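# Move the two dead batteries into the recycling box

## Task

Of the six batteries, two are dead. Place exactly those two in the recycling box and none of the other four. At the end the box must still stand upright and level, and the bulb must still be lit. One way to seat a battery in a holder is to push it straight down, minus end first, onto the flared top of the spring contact beside the - mark. Nothing counts as done if it stays in place only because the robot is holding it at the end.

## Robot and tools

Robot: two arms, left_arm and right_arm, each with six joints (shoulder pan, shoulder lift, elbow, wrist 1, wrist 2, wrist 3) and a parallel gripper. Positions are reported in one scene frame shared by both arms, in metres. Its origin sits on the table top midway between the arms, +z points up, +x points away over the table, and left_arm is on the +y side. The arm names say nothing about which side of a camera image an arm appears on. Reported hand positions can be somewhat off, more so at long reach.

Gripper geometry: the fingers extend along the gripper's +z axis and close along its x axis. The reported end effector position is the point between the pads, and the fingertips reach 17.5 mm past it. A flat block about 9 cm long sticks out toward the gripper's -y axis and turns with it, so watch its clearance. Turning only wrist 3 swings the pad midpoint around a 25 mm circle.

Tool execute_actions, argument actions: a list holding at most one item. An empty list sends nothing and just reports the state. An item with rows is a motion. rows is a list of 1 to 15 rows, and steps (at most 15, default 15) is how many control steps of 1/30 s it lasts. Each row covers one step, and the final row repeats if steps exceeds the row count. An item with only steps (up to 300) is a wait that ends once that many steps have passed since the previous result, and your reply time counts toward it. Optional pictures (true/false) says whether camera images come back. A refused call moves nothing.

Each row is a single list of 18 numbers, all in [-1, 1], covering both arms even when only one moves. Order: left_arm's 6 joint numbers, then its gripper position, force_limit, speed; then the same 9 for right_arm.

Joint numbers are offsets, not targets: they are added to that arm's joint angles from the most recent result that printed them. Before any such result in a scene, and for later calls within the same reply, they count from where the arm is when the action starts. They do not build on the previous row. Scale: 1.0 equals 1.989 rad. Sending all zeros therefore pulls the arm back to the reference angles; it is not a hold. Stated joint ranges in rad, left_arm: pan -3.142 to 3.142, lift -6.283 to 6.283, elbow 0.000 to 3.142, wrists -6.283 to 6.283. right_arm: pan 0.000 to 6.283, lift -6.283 to 6.283, elbow -3.142 to 0.000, wrists -6.283 to 6.283. A call asking a joint more than 0.010 rad beyond its range is refused; true ends can vary by about 0.010 rad, and overshooting targets get clipped, signalled by "joint sent to its limit" (possibly referring to an earlier action). Each step's target is kept within 0.575 rad of the measured angle, and a target that would move the gripper more than 100 mm is scaled back. Motion lags commands by about 0.17 s, so after a big move an arm may not have arrived yet.

Gripper numbers are absolute settings, not offsets. position: +1 fully open (50 mm gap), about -0.65 pads touching; send -1 to grip, closing until the object stops the fingers. force_limit per pad: about 20 N at -1, 102 N at 0, 185 N at +1 (actual can be up to ~17 % more). speed of the gap: 20 mm/s at -1, 85 at 0, 150 at +1. New force_limit or speed only takes effect once position changes by 0.01 or more; to soften a grip, open first. To leave a gripper unchanged, repeat its current three numbers (a 0 is a real command).

Reading results: the state line gives each gripper's position, quaternion wxyz and velocities. object_status: 0 moving, 1 blocked while opening, 2 blocked while closing (a grip), 3 reached the commanded position or pads met (usually nothing held). Check for 2 after gripping. A new position resets it to 0 for a moment. After a grip at force_limit -1 it can read 2 even if the object is gone, and grips on fixed off-centre objects fade. Opening in mm is about (250 - position_measured) × 0.202. Joint positions and velocities come per arm in column order. Wrist force and torque are in the end effector's own axes, noisy, offset by a few N, saturating near 50 N; "no reading" is normal at first. "joint command not followed" means a clearance check altered joint targets; HELD marks steps where your row was not fully sent.

Between calls the arms keep heading for the last row's target until they settle or a HELD step occurs; after that only a new action drives them further.

Tool zoom_image: camera (cam_head_left, cam_head_right, cam_high, cam_low, cam_left_wrist, cam_right_wrist) and region [x0, y0, x1, y1] in that camera's pixels, origin top-left, no larger than 504 by 504. Image sizes: head, high and low cameras 672x504, wrist cameras 616x616. Calibration data is supplied with the session.

Tool finished_scene: scene is the number of the current scene. Replying without a tool call also ends things.

Avoid: dropping objects, knocking anything off the table, tipping the box, slamming or shoving hard, and letting the arms collide or press on each other. Contact torque at a joint's load limit (133 N m for pan, lift, elbow; 24.9 N m for each wrist; held weight included) or any external force of 150 N freezes that arm for 10 s. Holding loads heats motors; a MOTOR HOT warning appears from 70 °C, and at 85 °C the arm is braked until it cools. Random brief tugs on held parts or pushes on loose objects can occur. Quick, smooth motion with low effort is preferred.

Each tool is called after "Emit:" as name([rows], argument=value, ...), one row to a line, values as JSON.

## Session

Emit:
execute_actions(actions=[])

Scene clock: 0.00 s of 8400.00 s.
left_arm: end_effector_position=(+0.2413, +0.0620, +0.3560) position_measured=3 object_status=3 end_effector_quat_wxyz=(-0.016, +0.952, -0.306, -0.011) end_effector_velocity=(-0.000, +0.000, -0.000) end_effector_angular_velocity=(+0.000, +0.000, -0.001) | right_arm: end_effector_position=(+0.6429, -0.7120, +0.1905) position_measured=3 object_status=3 end_effector_quat_wxyz=(+0.424, +0.668, -0.467, +0.395) end_effector_velocity=(-0.000, -0.001, -0.001) end_effector_angular_velocity=(-0.001, +0.003, -0.001)
Joint positions: left_arm=[-1.165 -1.849  1.694 -1.376 -1.568  0.984] | right_arm=[ 3.379 -1.928 -1.947 -0.968  0.337  3.068]
Joint velocities: left_arm=[ 0.    -0.     0.    -0.     0.     0.001] | right_arm=[-0.001 -0.001 -0.    -0.001 -0.    -0.   ]
Motor temperatures (°C, as the motors report them): left_arm=[27 30 31 37 37 36] | right_arm=[29 28 31 37 36 38]
Wrist force (N, on the end effector, along its own x y z axes, offset not removed): no reading
Wrist torque (N m, same axes, about the end effector's origin, offset not removed): no reading

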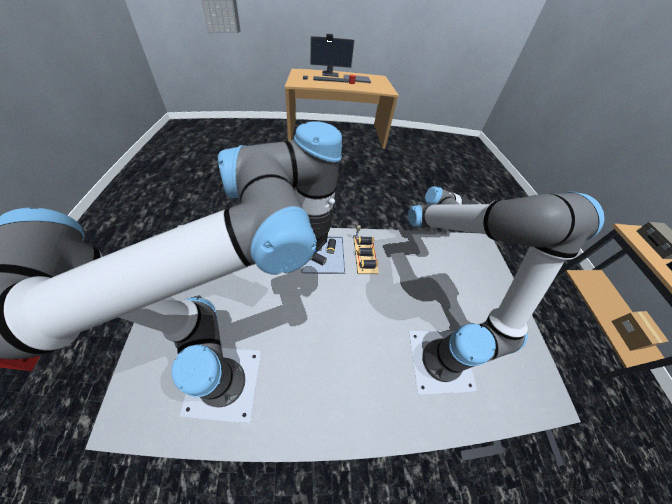

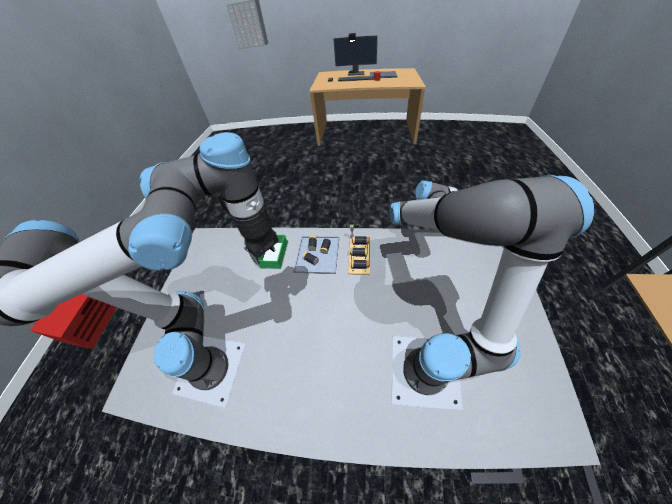

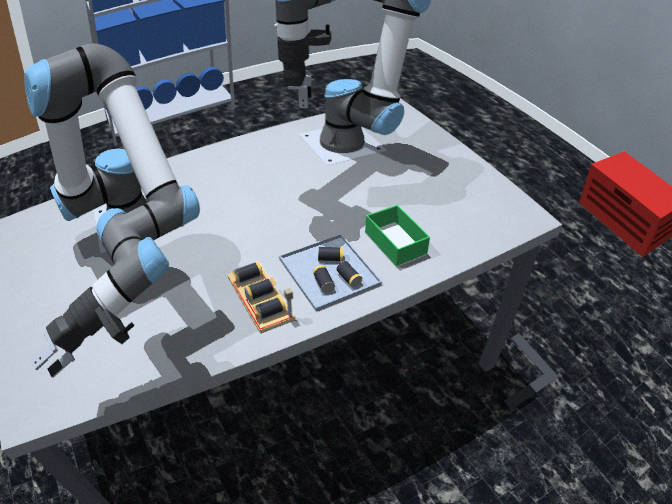

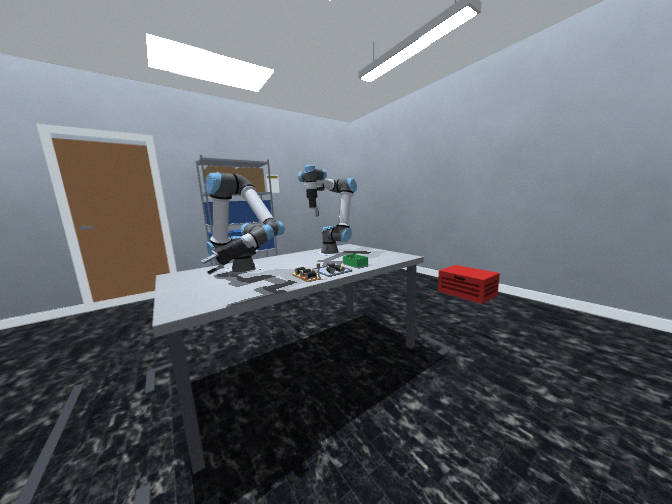

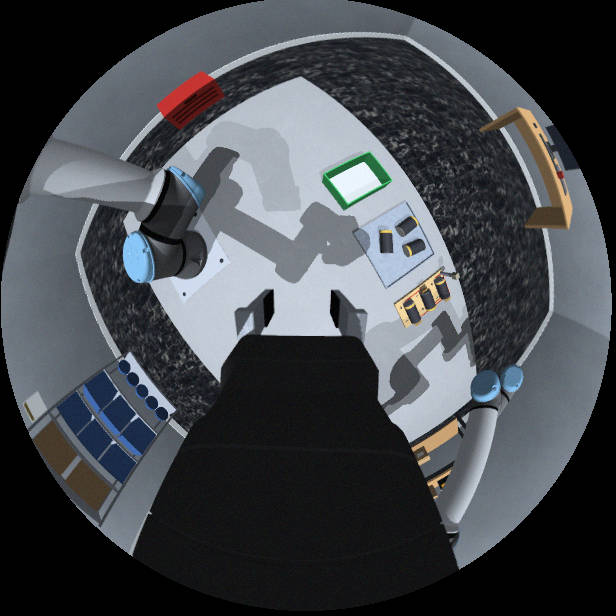

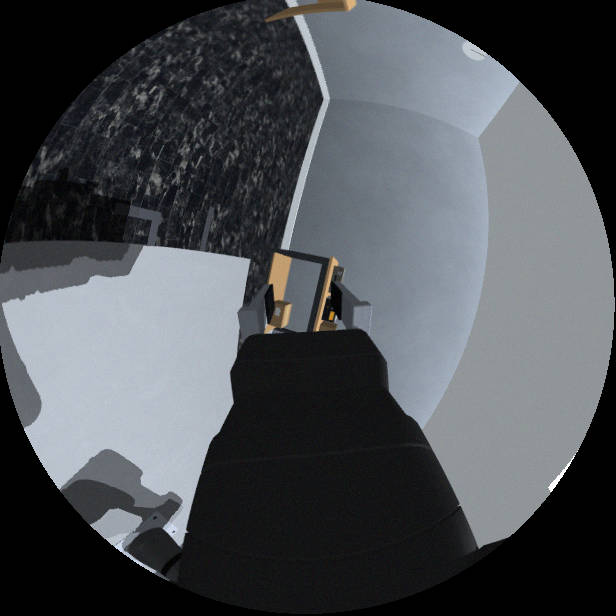

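Emit:
zoom_image(camera="cam_high", region=[210, 190, 450, 350])

Emit:
zoom_image(camera="cam_head_right", region=[250, 215, 390, 290])

Region (210, 190, 450, 350) of cam_high's 672x504 image, scaled by 2.100, with more detail than that image has.

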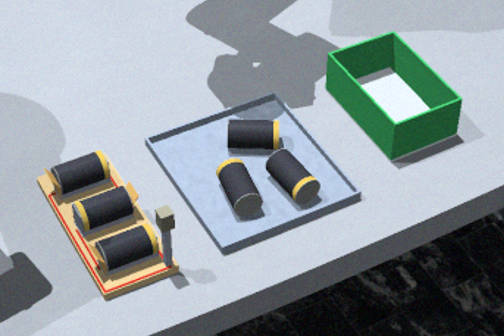

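Region (250, 215, 390, 290) of cam_head_right's 672x504 image, scaled by 3.600, with more detail than that image has; it fills the top 270 rows of this view, and the rest is white.

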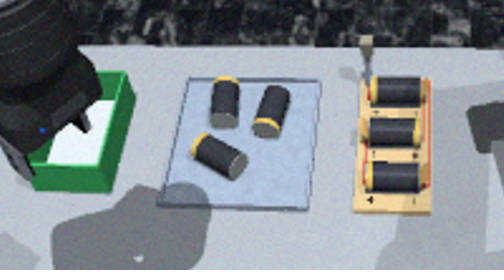

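Emit:
execute_actions([
  {"rows": [[0.088,0.4534,-0.340,-0.1333,-0.0014,-0.2247,1,0,0,0,0,0,0,0,0,1,0,0]], "steps": 15},
], pictures=false)

Emit:
execute_actions([
  {"steps": 60},
])

Scene clock: 24.00 s of 8400.00 s.
left_arm: end_effector_position=(+0.3666, -0.1064, +0.3499) position_measured=3 object_status=3 end_effector_quat_wxyz=(+0.027, +0.993, -0.116, +0.019) end_effector_velocity=(+0.266, -0.326, -0.259) end_effector_angular_velocity=(+0.111, +0.093, +0.615) | right_arm: end_effector_position=(+0.6429, -0.7120, +0.1905) position_measured=3 object_status=3 end_effector_quat_wxyz=(+0.424, +0.668, -0.467, +0.395) end_effector_velocity=(+0.000, +0.000, +0.000) end_effector_angular_velocity=(+0.001, -0.002, -0.000)
Joint positions: left_arm=[-1.053 -1.385  1.292 -1.544 -1.57   0.706] | right_arm=[ 3.379 -1.928 -1.947 -0.968  0.337  3.068]
Joint velocities: left_arm=[ 0.171  1.12  -0.718 -0.259 -0.003 -0.445] | right_arm=[-0.     0.     0.     0.001  0.     0.   ]
Motor temperatures (°C, as the motors report them): left_arm=[27 30 31 37 37 36] | right_arm=[29 28 31 37 36 38]
Wrist force (N, on the end effector, along its own x y z axes, offset not removed): left_arm=[-0.7 0.1 2.8] | right_arm=[-0.2 -1.1 2.3]
Wrist torque (N m, same axes, about the end effector's origin, offset not removed): left_arm=[-0.27 0.24 0.20] | right_arm=[-0.12 -0.13 -0.05]
Steps of this call (steps 1 to 90: nothing new was sent; then 20.50 s passed at rest; steps 91 to 105: all 15 steps of this action). Readings (joint positions | what the end effector reports):
91: left_arm=[-1.165 -1.849 1.694 -1.376 -1.568 0.984] | right_arm=[3.379 -1.928 -1.947 -0.968 0.337 3.068] | left_arm position_measured=3 object_status=3 | right_arm position_measured=3 object_status=3
92: left_arm=[-1.159 -1.843 1.688 -1.382 -1.569 0.978] | right_arm=[3.379 -1.928 -1.947 -0.968 0.337 3.068] | left_arm position_measured=3 object_status=3 | right_arm position_measured=3 object_status=3
94: left_arm=[-1.138 -1.789 1.634 -1.414 -1.569 0.931] | right_arm=[3.379 -1.928 -1.947 -0.968 0.337 3.068] | left_arm position_measured=3 object_status=3 | right_arm position_measured=3 object_status=3
98: left_arm=[-1.101 -1.649 1.495 -1.470 -1.569 0.834] | right_arm=[3.379 -1.928 -1.947 -0.968 0.337 3.068] | left_arm position_measured=3 object_status=3 | right_arm position_measured=3 object_status=3
105: the state above

Scene clock: 26.00 s of 8400.00 s.
left_arm: end_effector_position=(+0.4666, -0.2115, +0.2074) position_measured=3 object_status=3 end_effector_quat_wxyz=(+0.000, +1.000, -0.000, -0.000) end_effector_velocity=(-0.000, -0.000, +0.000) end_effector_angular_velocity=(-0.001, -0.000, -0.001) | right_arm: end_effector_position=(+0.6429, -0.7120, +0.1905) position_measured=3 object_status=3 end_effector_quat_wxyz=(+0.424, +0.668, -0.467, +0.395) end_effector_velocity=(-0.000, -0.000, +0.000) end_effector_angular_velocity=(+0.000, -0.001, -0.001)
Joint positions: left_arm=[-0.99  -0.948  1.018 -1.641 -1.571  0.537] | right_arm=[ 3.379 -1.928 -1.947 -0.968  0.337  3.068]
Joint velocities: left_arm=[-0.001 -0.     0.    -0.001  0.     0.   ] | right_arm=[-0.001  0.     0.     0.001  0.     0.   ]
Motor temperatures (°C, as the motors report them): left_arm=[27 30 31 37 37 36] | right_arm=[29 28 31 37 36 38]
Wrist force (N, on the end effector, along its own x y z axes, offset not removed): left_arm=[-5.3 -0.7 -1.4] | right_arm=[0.2 -0.6 1.0]
Wrist torque (N m, same axes, about the end effector's origin, offset not removed): left_arm=[-0.29 1.20 0.23] | right_arm=[0.03 -0.21 -0.19]
Steps of this call (steps 1 to 45: the robot went on to your last target; steps 46 to 60: nothing new was sent). Readings (joint positions | what the end effector reports):
1: left_arm=[-1.047 -1.347 1.268 -1.553 -1.570 0.691] | right_arm=[3.379 -1.928 -1.947 -0.968 0.337 3.068] | left_arm position_measured=3 object_status=3 | right_arm position_measured=3 object_status=3
2: left_arm=[-1.041 -1.310 1.244 -1.562 -1.570 0.676] | right_arm=[3.379 -1.928 -1.947 -0.968 0.337 3.068] | left_arm position_measured=3 object_status=3 | right_arm position_measured=3 object_status=3
4: left_arm=[-1.030 -1.237 1.197 -1.579 -1.571 0.647] | right_arm=[3.379 -1.928 -1.947 -0.968 0.337 3.068] | left_arm position_measured=3 object_status=3 | right_arm position_measured=3 object_status=3
8: left_arm=[-1.009 -1.094 1.107 -1.611 -1.571 0.591] | right_arm=[3.379 -1.928 -1.947 -0.968 0.337 3.068] | left_arm position_measured=3 object_status=3 | right_arm position_measured=3 object_status=3
60: the state above
All arms were judged still, so your last target was given up. Only a new action makes them travel on or press farther. Fingers that are still opening or closing keep moving.
camera_calibration (this result's frames):
cam_left_wrist: T_world_to_cam=[[0.999806, 0.0177676, 0.00855092, -0.47062], [0.014863, -0.964048, 0.265312, -0.262037], [0.0129574, -0.265133, -0.964125, 0.285735], [0, 0, 0, 1]] pos_world=[0.470721, -0.168497, 0.34903]
cam_right_wrist: T_world_to_cam=[[0.204377, -0.247657, 0.947046, -0.494743], [-0.963891, 0.117812, 0.23882, 0.652352], [-0.170719, -0.961658, -0.214636, -0.386339], [0, 0, 0, 1]] pos_world=[0.663955, -0.570908, 0.229827]

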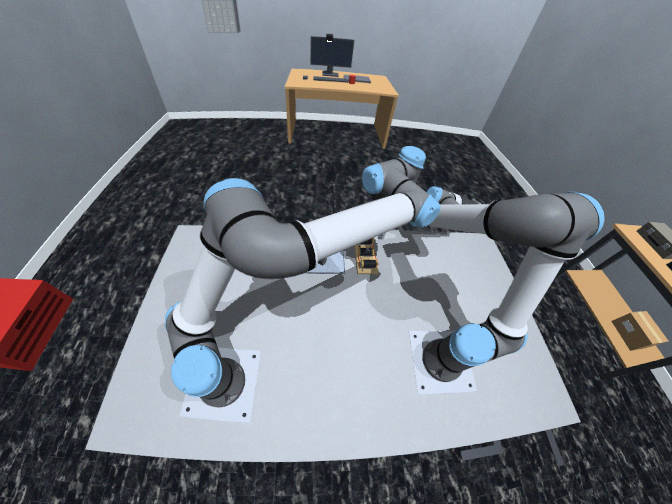

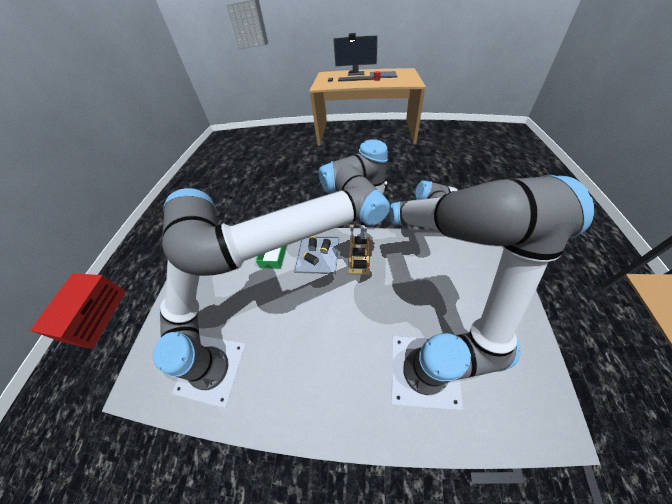

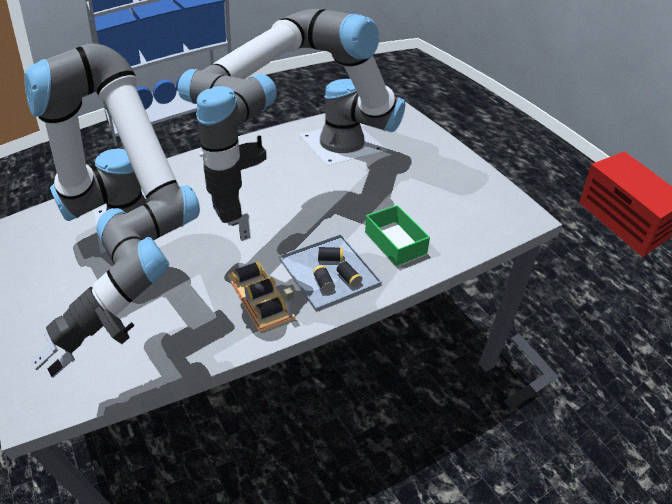

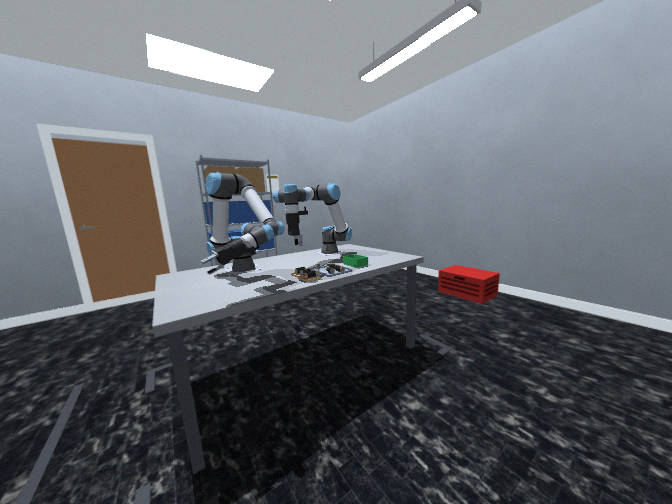

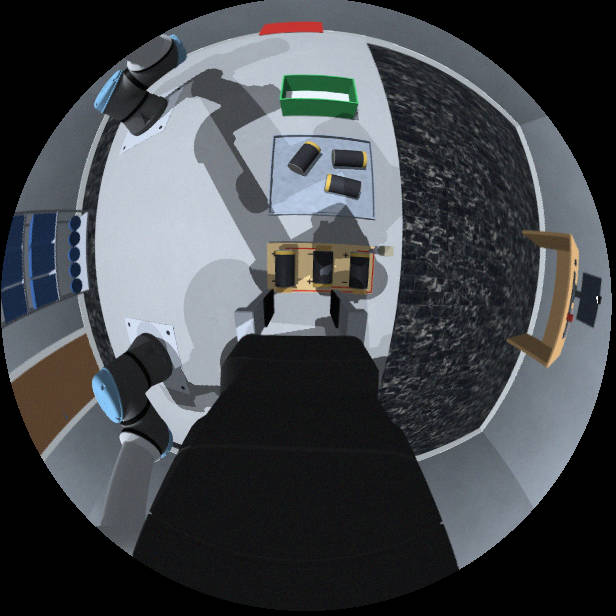

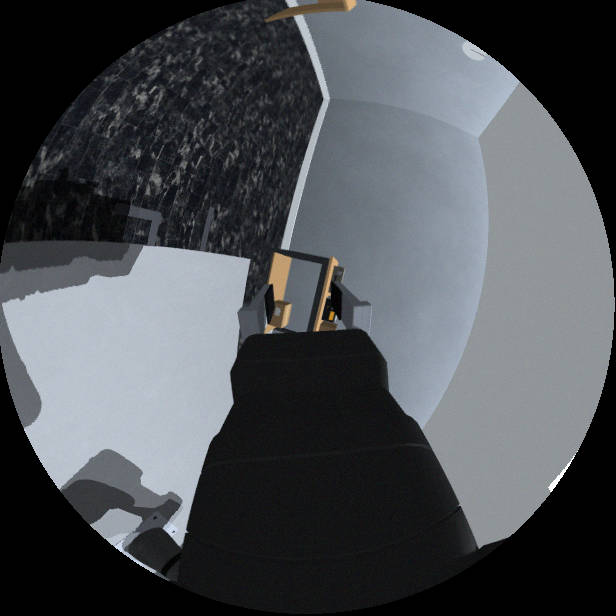

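Emit:
zoom_image(camera="cam_left_wrist", region=[250, 130, 410, 300])

Region (250, 130, 410, 300) of cam_left_wrist's 616x616 image, scaled by 2.965, with more detail than that image has; it fills the left 474 columns of this view, and the rest is white.

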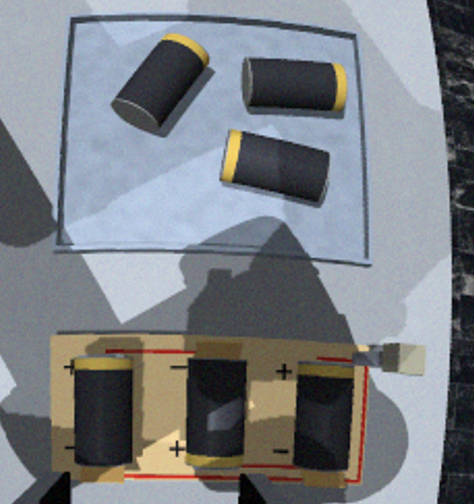

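Emit:
execute_actions([
  {"rows": [[-0.0108,-0.0089,0.1564,-0.1474,0,-0.0108,1,0,0,0,0,0,0,0,0,1,0,0]], "steps": 15},
], pictures=false)

Emit:
execute_actions([
  {"steps": 20},
])

Scene clock: 53.90 s of 8400.00 s.
left_arm: end_effector_position=(+0.4403, -0.1964, +0.1040) position_measured=3 object_status=3 end_effector_quat_wxyz=(+0.000, +1.000, -0.000, -0.000) end_effector_velocity=(-0.011, +0.011, -0.034) end_effector_angular_velocity=(+0.003, +0.002, +0.000) | right_arm: end_effector_position=(+0.6429, -0.7120, +0.1905) position_measured=3 object_status=3 end_effector_quat_wxyz=(+0.424, +0.668, -0.467, +0.395) end_effector_velocity=(+0.000, +0.000, -0.000) end_effector_angular_velocity=(-0.000, +0.001, +0.000)
Joint positions: left_arm=[-1.011 -0.965  1.317 -1.924 -1.571  0.517] | right_arm=[ 3.379 -1.928 -1.947 -0.968  0.337  3.068]
Joint velocities: left_arm=[-0.006 -0.005  0.101 -0.092 -0.    -0.006] | right_arm=[ 0.    -0.001 -0.    -0.001 -0.     0.   ]
Motor temperatures (°C, as the motors report them): left_arm=[27 30 31 37 37 36] | right_arm=[29 28 31 37 36 38]
Wrist force (N, on the end effector, along its own x y z axes, offset not removed): left_arm=[-0.5 -1.0 0.8] | right_arm=[0.5 0.7 2.5]
Wrist torque (N m, same axes, about the end effector's origin, offset not removed): left_arm=[-0.52 0.23 0.11] | right_arm=[0.27 -0.23 -0.12]
Steps of this call (steps 1 to 90: nothing new was sent; then 24.40 s passed at rest; steps 91 to 105: all 15 steps of this action). Readings (joint positions | what the end effector reports):
91: left_arm=[-0.990 -0.948 1.018 -1.641 -1.571 0.537] | right_arm=[3.379 -1.928 -1.947 -0.968 0.337 3.068] | left_arm position_measured=3 object_status=3 | right_arm position_measured=3 object_status=3
92: left_arm=[-0.992 -0.950 1.024 -1.647 -1.571 0.535] | right_arm=[3.379 -1.928 -1.947 -0.968 0.337 3.068] | left_arm position_measured=3 object_status=3 | right_arm position_measured=3 object_status=3
94: left_arm=[-0.999 -0.955 1.083 -1.707 -1.571 0.528] | right_arm=[3.379 -1.928 -1.947 -0.968 0.337 3.068] | left_arm position_measured=3 object_status=3 | right_arm position_measured=3 object_status=3
98: left_arm=[-1.007 -0.961 1.242 -1.854 -1.571 0.520] | right_arm=[3.379 -1.928 -1.947 -0.968 0.337 3.068] | left_arm position_measured=3 object_status=3 | right_arm position_measured=3 object_status=3
105: the state above

Scene clock: 54.57 s of 8400.00 s.
left_arm: end_effector_position=(+0.4391, -0.1951, +0.0998) position_measured=3 object_status=3 end_effector_quat_wxyz=(+0.000, +1.000, -0.000, -0.000) end_effector_velocity=(-0.000, -0.000, -0.001) end_effector_angular_velocity=(+0.000, +0.000, +0.001) | right_arm: end_effector_position=(+0.6429, -0.7120, +0.1905) position_measured=3 object_status=3 end_effector_quat_wxyz=(+0.424, +0.668, -0.467, +0.395) end_effector_velocity=(-0.000, +0.000, +0.000) end_effector_angular_velocity=(+0.000, +0.000, +0.000)
Joint positions: left_arm=[-1.011 -0.965  1.329 -1.934 -1.571  0.516] | right_arm=[ 3.379 -1.928 -1.947 -0.968  0.337  3.068]
Joint velocities: left_arm=[-0.001  0.001  0.    -0.001 -0.    -0.001] | right_arm=[ 0.     0.001  0.    -0.001  0.    -0.   ]
Motor temperatures (°C, as the motors report them): left_arm=[27 30 31 37 37 36] | right_arm=[29 28 31 37 36 38]
Wrist force (N, on the end effector, along its own x y z axes, offset not removed): left_arm=[1.4 1.3 3.3] | right_arm=[0.6 -0.4 2.8]
Wrist torque (N m, same axes, about the end effector's origin, offset not removed): left_arm=[0.10 0.01 0.22] | right_arm=[0.02 -0.30 -0.08]
Steps of this call (steps 1 to 20: the robot went on to your last target). Readings (joint positions | what the end effector reports):
1: left_arm=[-1.011 -0.965 1.320 -1.926 -1.571 0.516] | right_arm=[3.379 -1.928 -1.947 -0.968 0.337 3.068] | left_arm position_measured=3 object_status=3 | right_arm position_measured=3 object_status=3
2: left_arm=[-1.011 -0.965 1.322 -1.928 -1.571 0.516] | right_arm=[3.379 -1.928 -1.947 -0.968 0.337 3.068] | left_arm position_measured=3 object_status=3 | right_arm position_measured=3 object_status=3
4: left_arm=[-1.011 -0.965 1.325 -1.931 -1.571 0.516] | right_arm=[3.379 -1.928 -1.947 -0.968 0.337 3.068] | left_arm position_measured=3 object_status=3 | right_arm position_measured=3 object_status=3
8: left_arm=[-1.011 -0.965 1.328 -1.933 -1.571 0.516] | right_arm=[3.379 -1.928 -1.947 -0.968 0.337 3.068] | left_arm position_measured=3 object_status=3 | right_arm position_measured=3 object_status=3
20: the state above
camera_calibration (this result's frames):
cam_left_wrist: T_world_to_cam=[[0.999807, 0.0177667, 0.00843146, -0.44248], [0.014896, -0.964092, 0.26515, -0.217259], [0.0128395, -0.264973, -0.96417, 0.186783], [0, 0, 0, 1]] pos_world=[0.443233, -0.152103, 0.241428]
cam_right_wrist: T_world_to_cam=[[0.204377, -0.247657, 0.947046, -0.494743], [-0.963891, 0.117812, 0.23882, 0.652352], [-0.170719, -0.961658, -0.214636, -0.38634], [0, 0, 0, 1]] pos_world=[0.663955, -0.570908, 0.229827]

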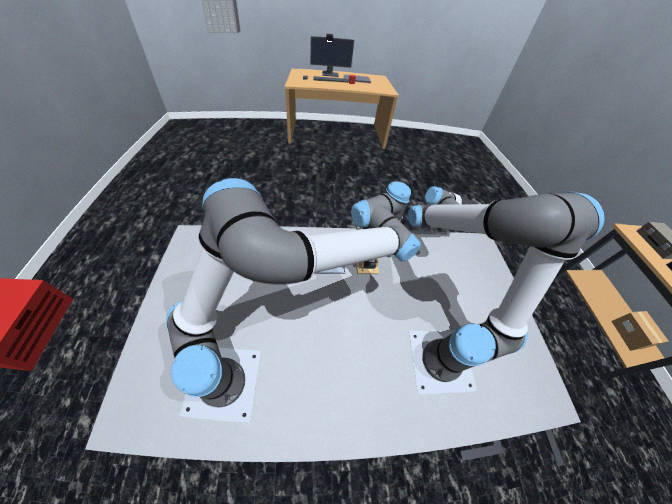

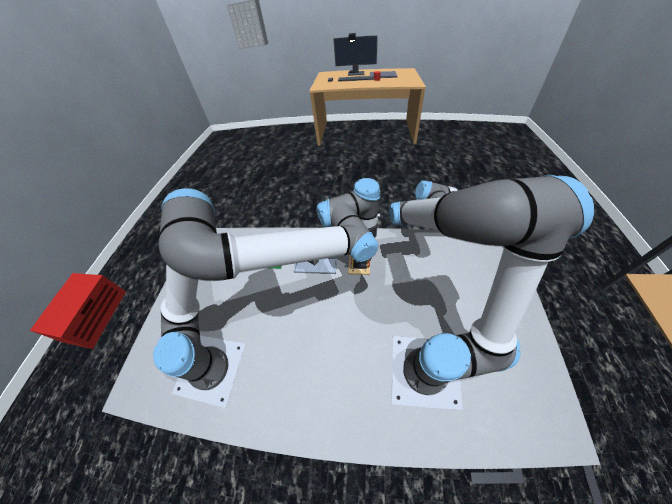

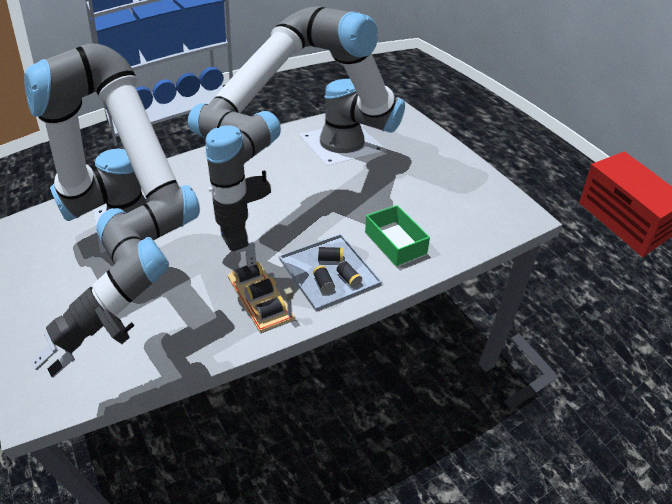

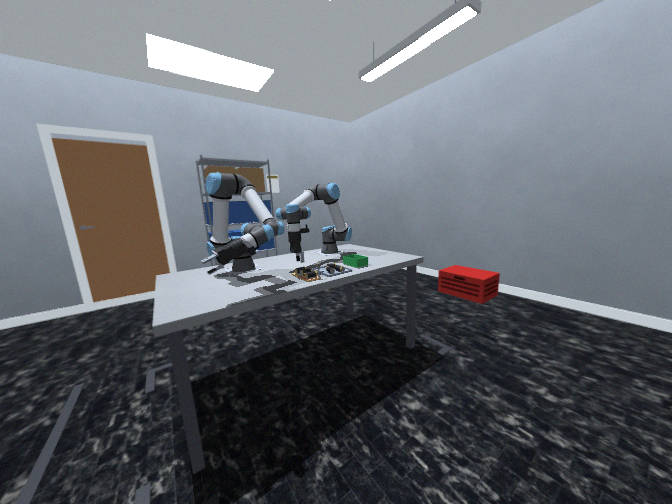

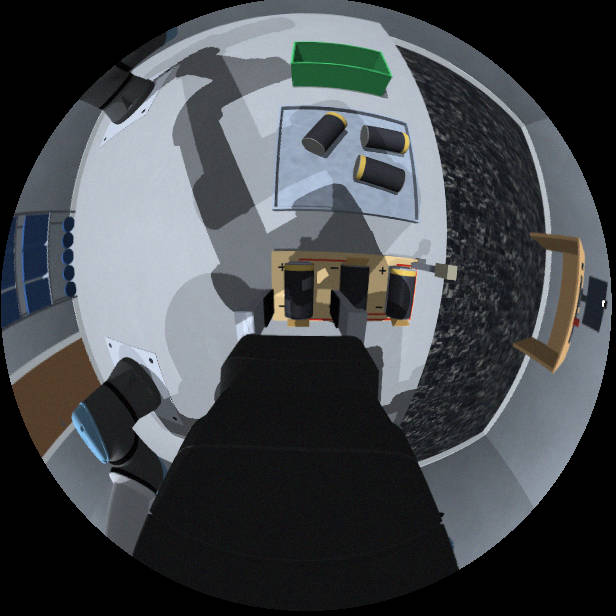

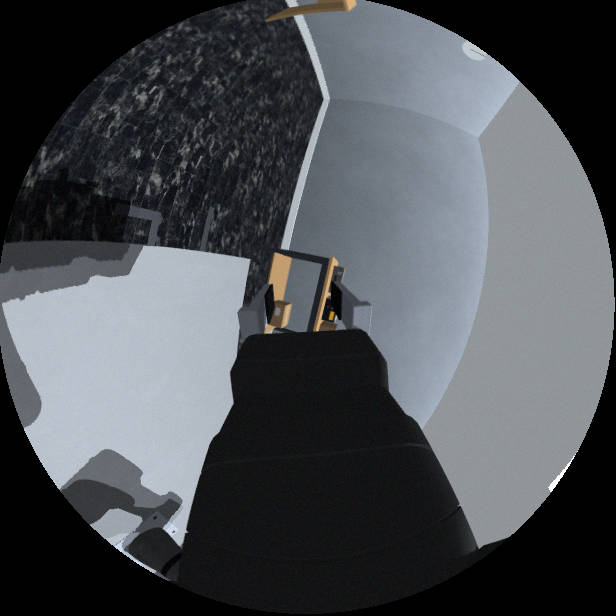

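Emit:
execute_actions([
  {"rows": [[-0.0027,0.01,0.015,-0.025,0,-0.0027,1,0,0,0,0,0,0,0,0,1,0,0],[-0.0027,0.01,0.015,-0.025,0,-0.0027,1,0,0,0,0,0,0,0,0,1,0,0],[-0.0027,0.01,0.015,-0.025,0,-0.0027,1,0,0,0,0,0,0,0,0,1,0,0],[-0.0027,0.01,0.015,-0.025,0,-0.0027,1,0,0,0,0,0,0,0,0,1,0,0],[-0.0027,0.0269,0.038,-0.0653,0,-0.0027,1,0,0,0,0,0,0,0,0,1,0,0]], "steps": 15},
], pictures=false)

Emit:
execute_actions([
  {"steps": 15},
])

Scene clock: 63.10 s of 8400.00 s.
left_arm: end_effector_position=(+0.4351, -0.1955, +0.0436) position_measured=3 object_status=3 end_effector_quat_wxyz=(+0.000, +1.000, -0.000, -0.000) end_effector_velocity=(-0.002, +0.001, -0.027) end_effector_angular_velocity=(-0.003, -0.002, -0.001) | right_arm: end_effector_position=(+0.6429, -0.7120, +0.1905) position_measured=3 object_status=3 end_effector_quat_wxyz=(+0.424, +0.668, -0.467, +0.395) end_effector_velocity=(-0.000, -0.001, -0.000) end_effector_angular_velocity=(+0.001, +0.001, -0.002)
Joint positions: left_arm=[-1.016 -0.915  1.4   -2.057 -1.571  0.511] | right_arm=[ 3.379 -1.928 -1.947 -0.968  0.337  3.068]
Joint velocities: left_arm=[-0.001  0.025  0.035 -0.063  0.     0.   ] | right_arm=[-0.001 -0.    -0.    -0.     0.001  0.   ]
Motor temperatures (°C, as the motors report them): left_arm=[27 30 31 37 37 36] | right_arm=[29 28 31 37 36 38]
Wrist force (N, on the end effector, along its own x y z axes, offset not removed): left_arm=[-3.7 -1.8 3.7] | right_arm=[-0.6 0.0 2.4]
Wrist torque (N m, same axes, about the end effector's origin, offset not removed): left_arm=[-0.35 1.00 0.27] | right_arm=[0.08 -0.15 -0.09]
Steps of this call (steps 1 to 15: the robot went on to your last target; steps 16 to 90: nothing new was sent; then 5.03 s passed at rest; steps 91 to 105: all 15 steps of this action). Readings (joint positions | what the end effector reports):
91: left_arm=[-1.011 -0.965 1.329 -1.935 -1.571 0.516] | right_arm=[3.379 -1.928 -1.947 -0.968 0.337 3.068] | left_arm position_measured=3 object_status=3 | right_arm position_measured=3 object_status=3
92: left_arm=[-1.012 -0.963 1.332 -1.940 -1.571 0.515] | right_arm=[3.379 -1.928 -1.947 -0.968 0.337 3.068] | left_arm position_measured=3 object_status=3 | right_arm position_measured=3 object_status=3
94: left_arm=[-1.014 -0.956 1.343 -1.957 -1.571 0.513] | right_arm=[3.379 -1.928 -1.947 -0.968 0.337 3.068] | left_arm position_measured=3 object_status=3 | right_arm position_measured=3 object_status=3
98: left_arm=[-1.016 -0.933 1.375 -2.009 -1.571 0.511] | right_arm=[3.379 -1.928 -1.947 -0.968 0.337 3.068] | left_arm position_measured=3 object_status=3 | right_arm position_measured=3 object_status=3
105: the state above

Scene clock: 63.60 s of 8400.00 s.
left_arm: end_effector_position=(+0.4349, -0.1954, +0.0405) position_measured=3 object_status=3 end_effector_quat_wxyz=(+0.000, +1.000, -0.000, -0.000) end_effector_velocity=(-0.000, -0.000, -0.000) end_effector_angular_velocity=(-0.000, -0.000, -0.001) | right_arm: end_effector_position=(+0.6429, -0.7120, +0.1905) position_measured=3 object_status=3 end_effector_quat_wxyz=(+0.424, +0.668, -0.467, +0.395) end_effector_velocity=(+0.000, +0.000, +0.001) end_effector_angular_velocity=(+0.000, -0.003, +0.001)
Joint positions: left_arm=[-1.017 -0.912  1.404 -2.064 -1.571  0.511] | right_arm=[ 3.379 -1.928 -1.947 -0.968  0.337  3.068]
Joint velocities: left_arm=[-0.     0.     0.    -0.001 -0.     0.   ] | right_arm=[ 0.     0.002  0.     0.001 -0.    -0.   ]
Motor temperatures (°C, as the motors report them): left_arm=[27 30 31 37 37 36] | right_arm=[29 28 31 37 36 38]
Wrist force (N, on the end effector, along its own x y z axes, offset not removed): left_arm=[-1.6 0.6 0.4] | right_arm=[-1.1 0.1 2.8]
Wrist torque (N m, same axes, about the end effector's origin, offset not removed): left_arm=[-0.03 0.25 0.19] | right_arm=[0.15 0.05 -0.12]
Steps of this call (steps 1 to 15: the robot went on to your last target). Readings (joint positions | what the end effector reports):
1: left_arm=[-1.017 -0.914 1.401 -2.059 -1.571 0.511] | right_arm=[3.379 -1.928 -1.947 -0.968 0.337 3.068] | left_arm position_measured=3 object_status=3 | right_arm position_measured=3 object_status=3
2: left_arm=[-1.017 -0.913 1.402 -2.060 -1.571 0.511] | right_arm=[3.379 -1.928 -1.947 -0.968 0.337 3.068] | left_arm position_measured=3 object_status=3 | right_arm position_measured=3 object_status=3
4: left_arm=[-1.017 -0.913 1.403 -2.062 -1.571 0.511] | right_arm=[3.379 -1.928 -1.947 -0.968 0.337 3.068] | left_arm position_measured=3 object_status=3 | right_arm position_measured=3 object_status=3
8: left_arm=[-1.017 -0.912 1.404 -2.063 -1.571 0.511] | right_arm=[3.379 -1.928 -1.947 -0.968 0.337 3.068] | left_arm position_measured=3 object_status=3 | right_arm position_measured=3 object_status=3
15: the state above
All arms were judged still, so your last target was given up. Only a new action makes them travel on or press farther. Fingers that are still opening or closing keep moving.
camera_calibration (this result's frames):
cam_left_wrist: T_world_to_cam=[[0.999803, 0.0177734, 0.00881393, -0.437835], [0.0147919, -0.96391, 0.265817, -0.201748], [0.0132203, -0.265634, -0.963983, 0.129221], [0, 0, 0, 1]] pos_world=[0.439025, -0.15236, 0.182054]
cam_right_wrist: T_world_to_cam=[[0.204377, -0.247657, 0.947046, -0.494743], [-0.963891, 0.117812, 0.23882, 0.652352], [-0.170719, -0.961658, -0.214636, -0.386339], [0, 0, 0, 1]] pos_world=[0.663955, -0.570908, 0.229827]

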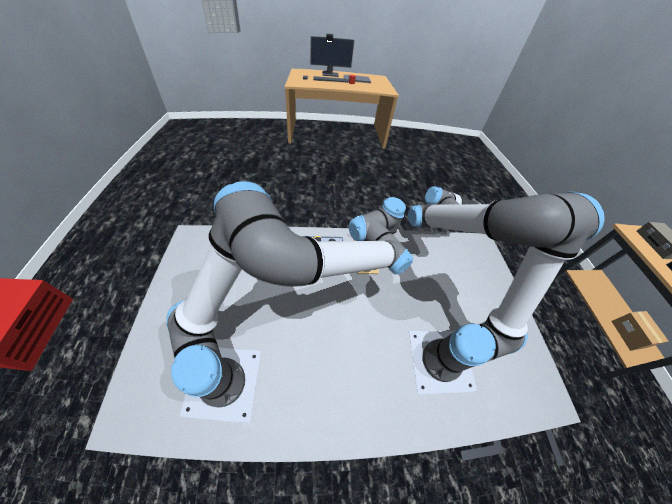

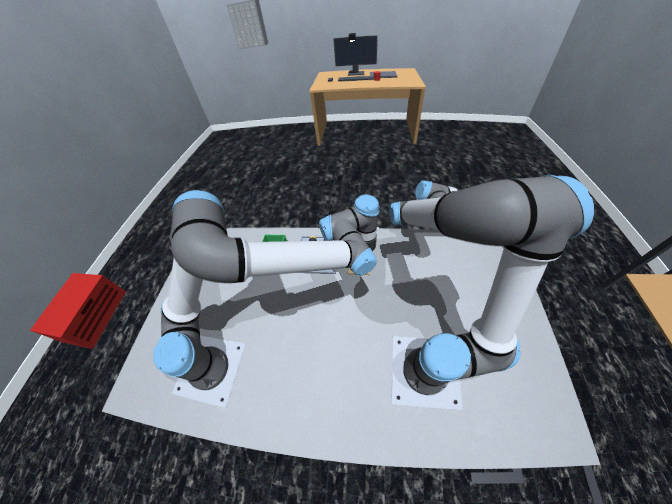

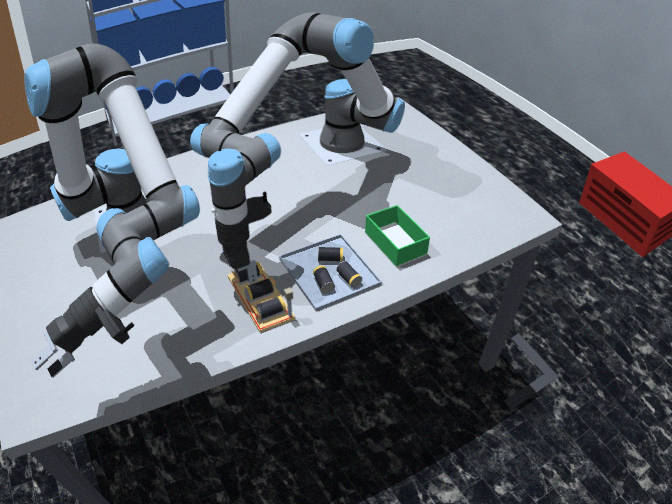

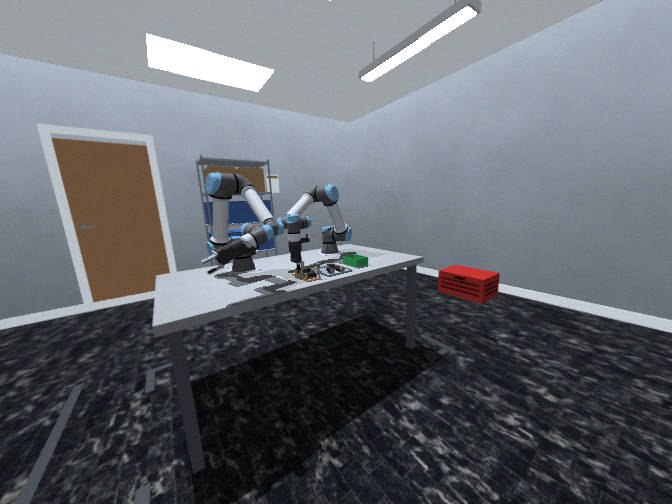

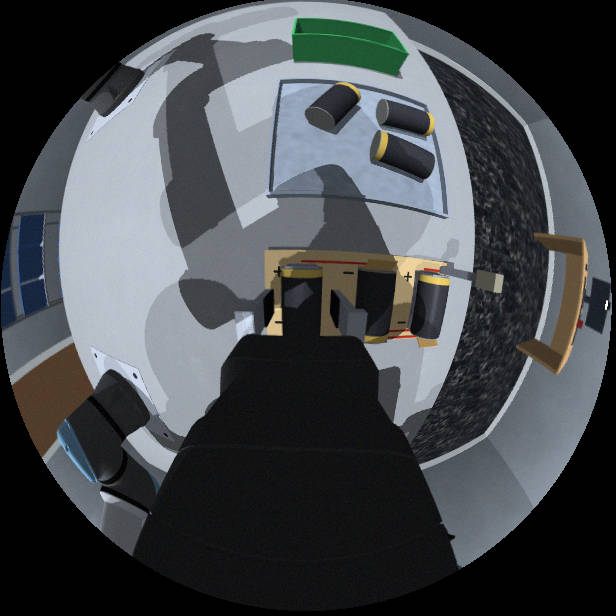

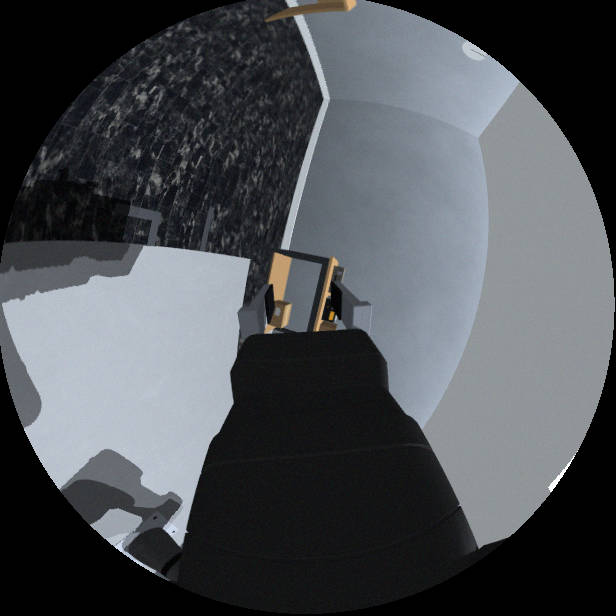

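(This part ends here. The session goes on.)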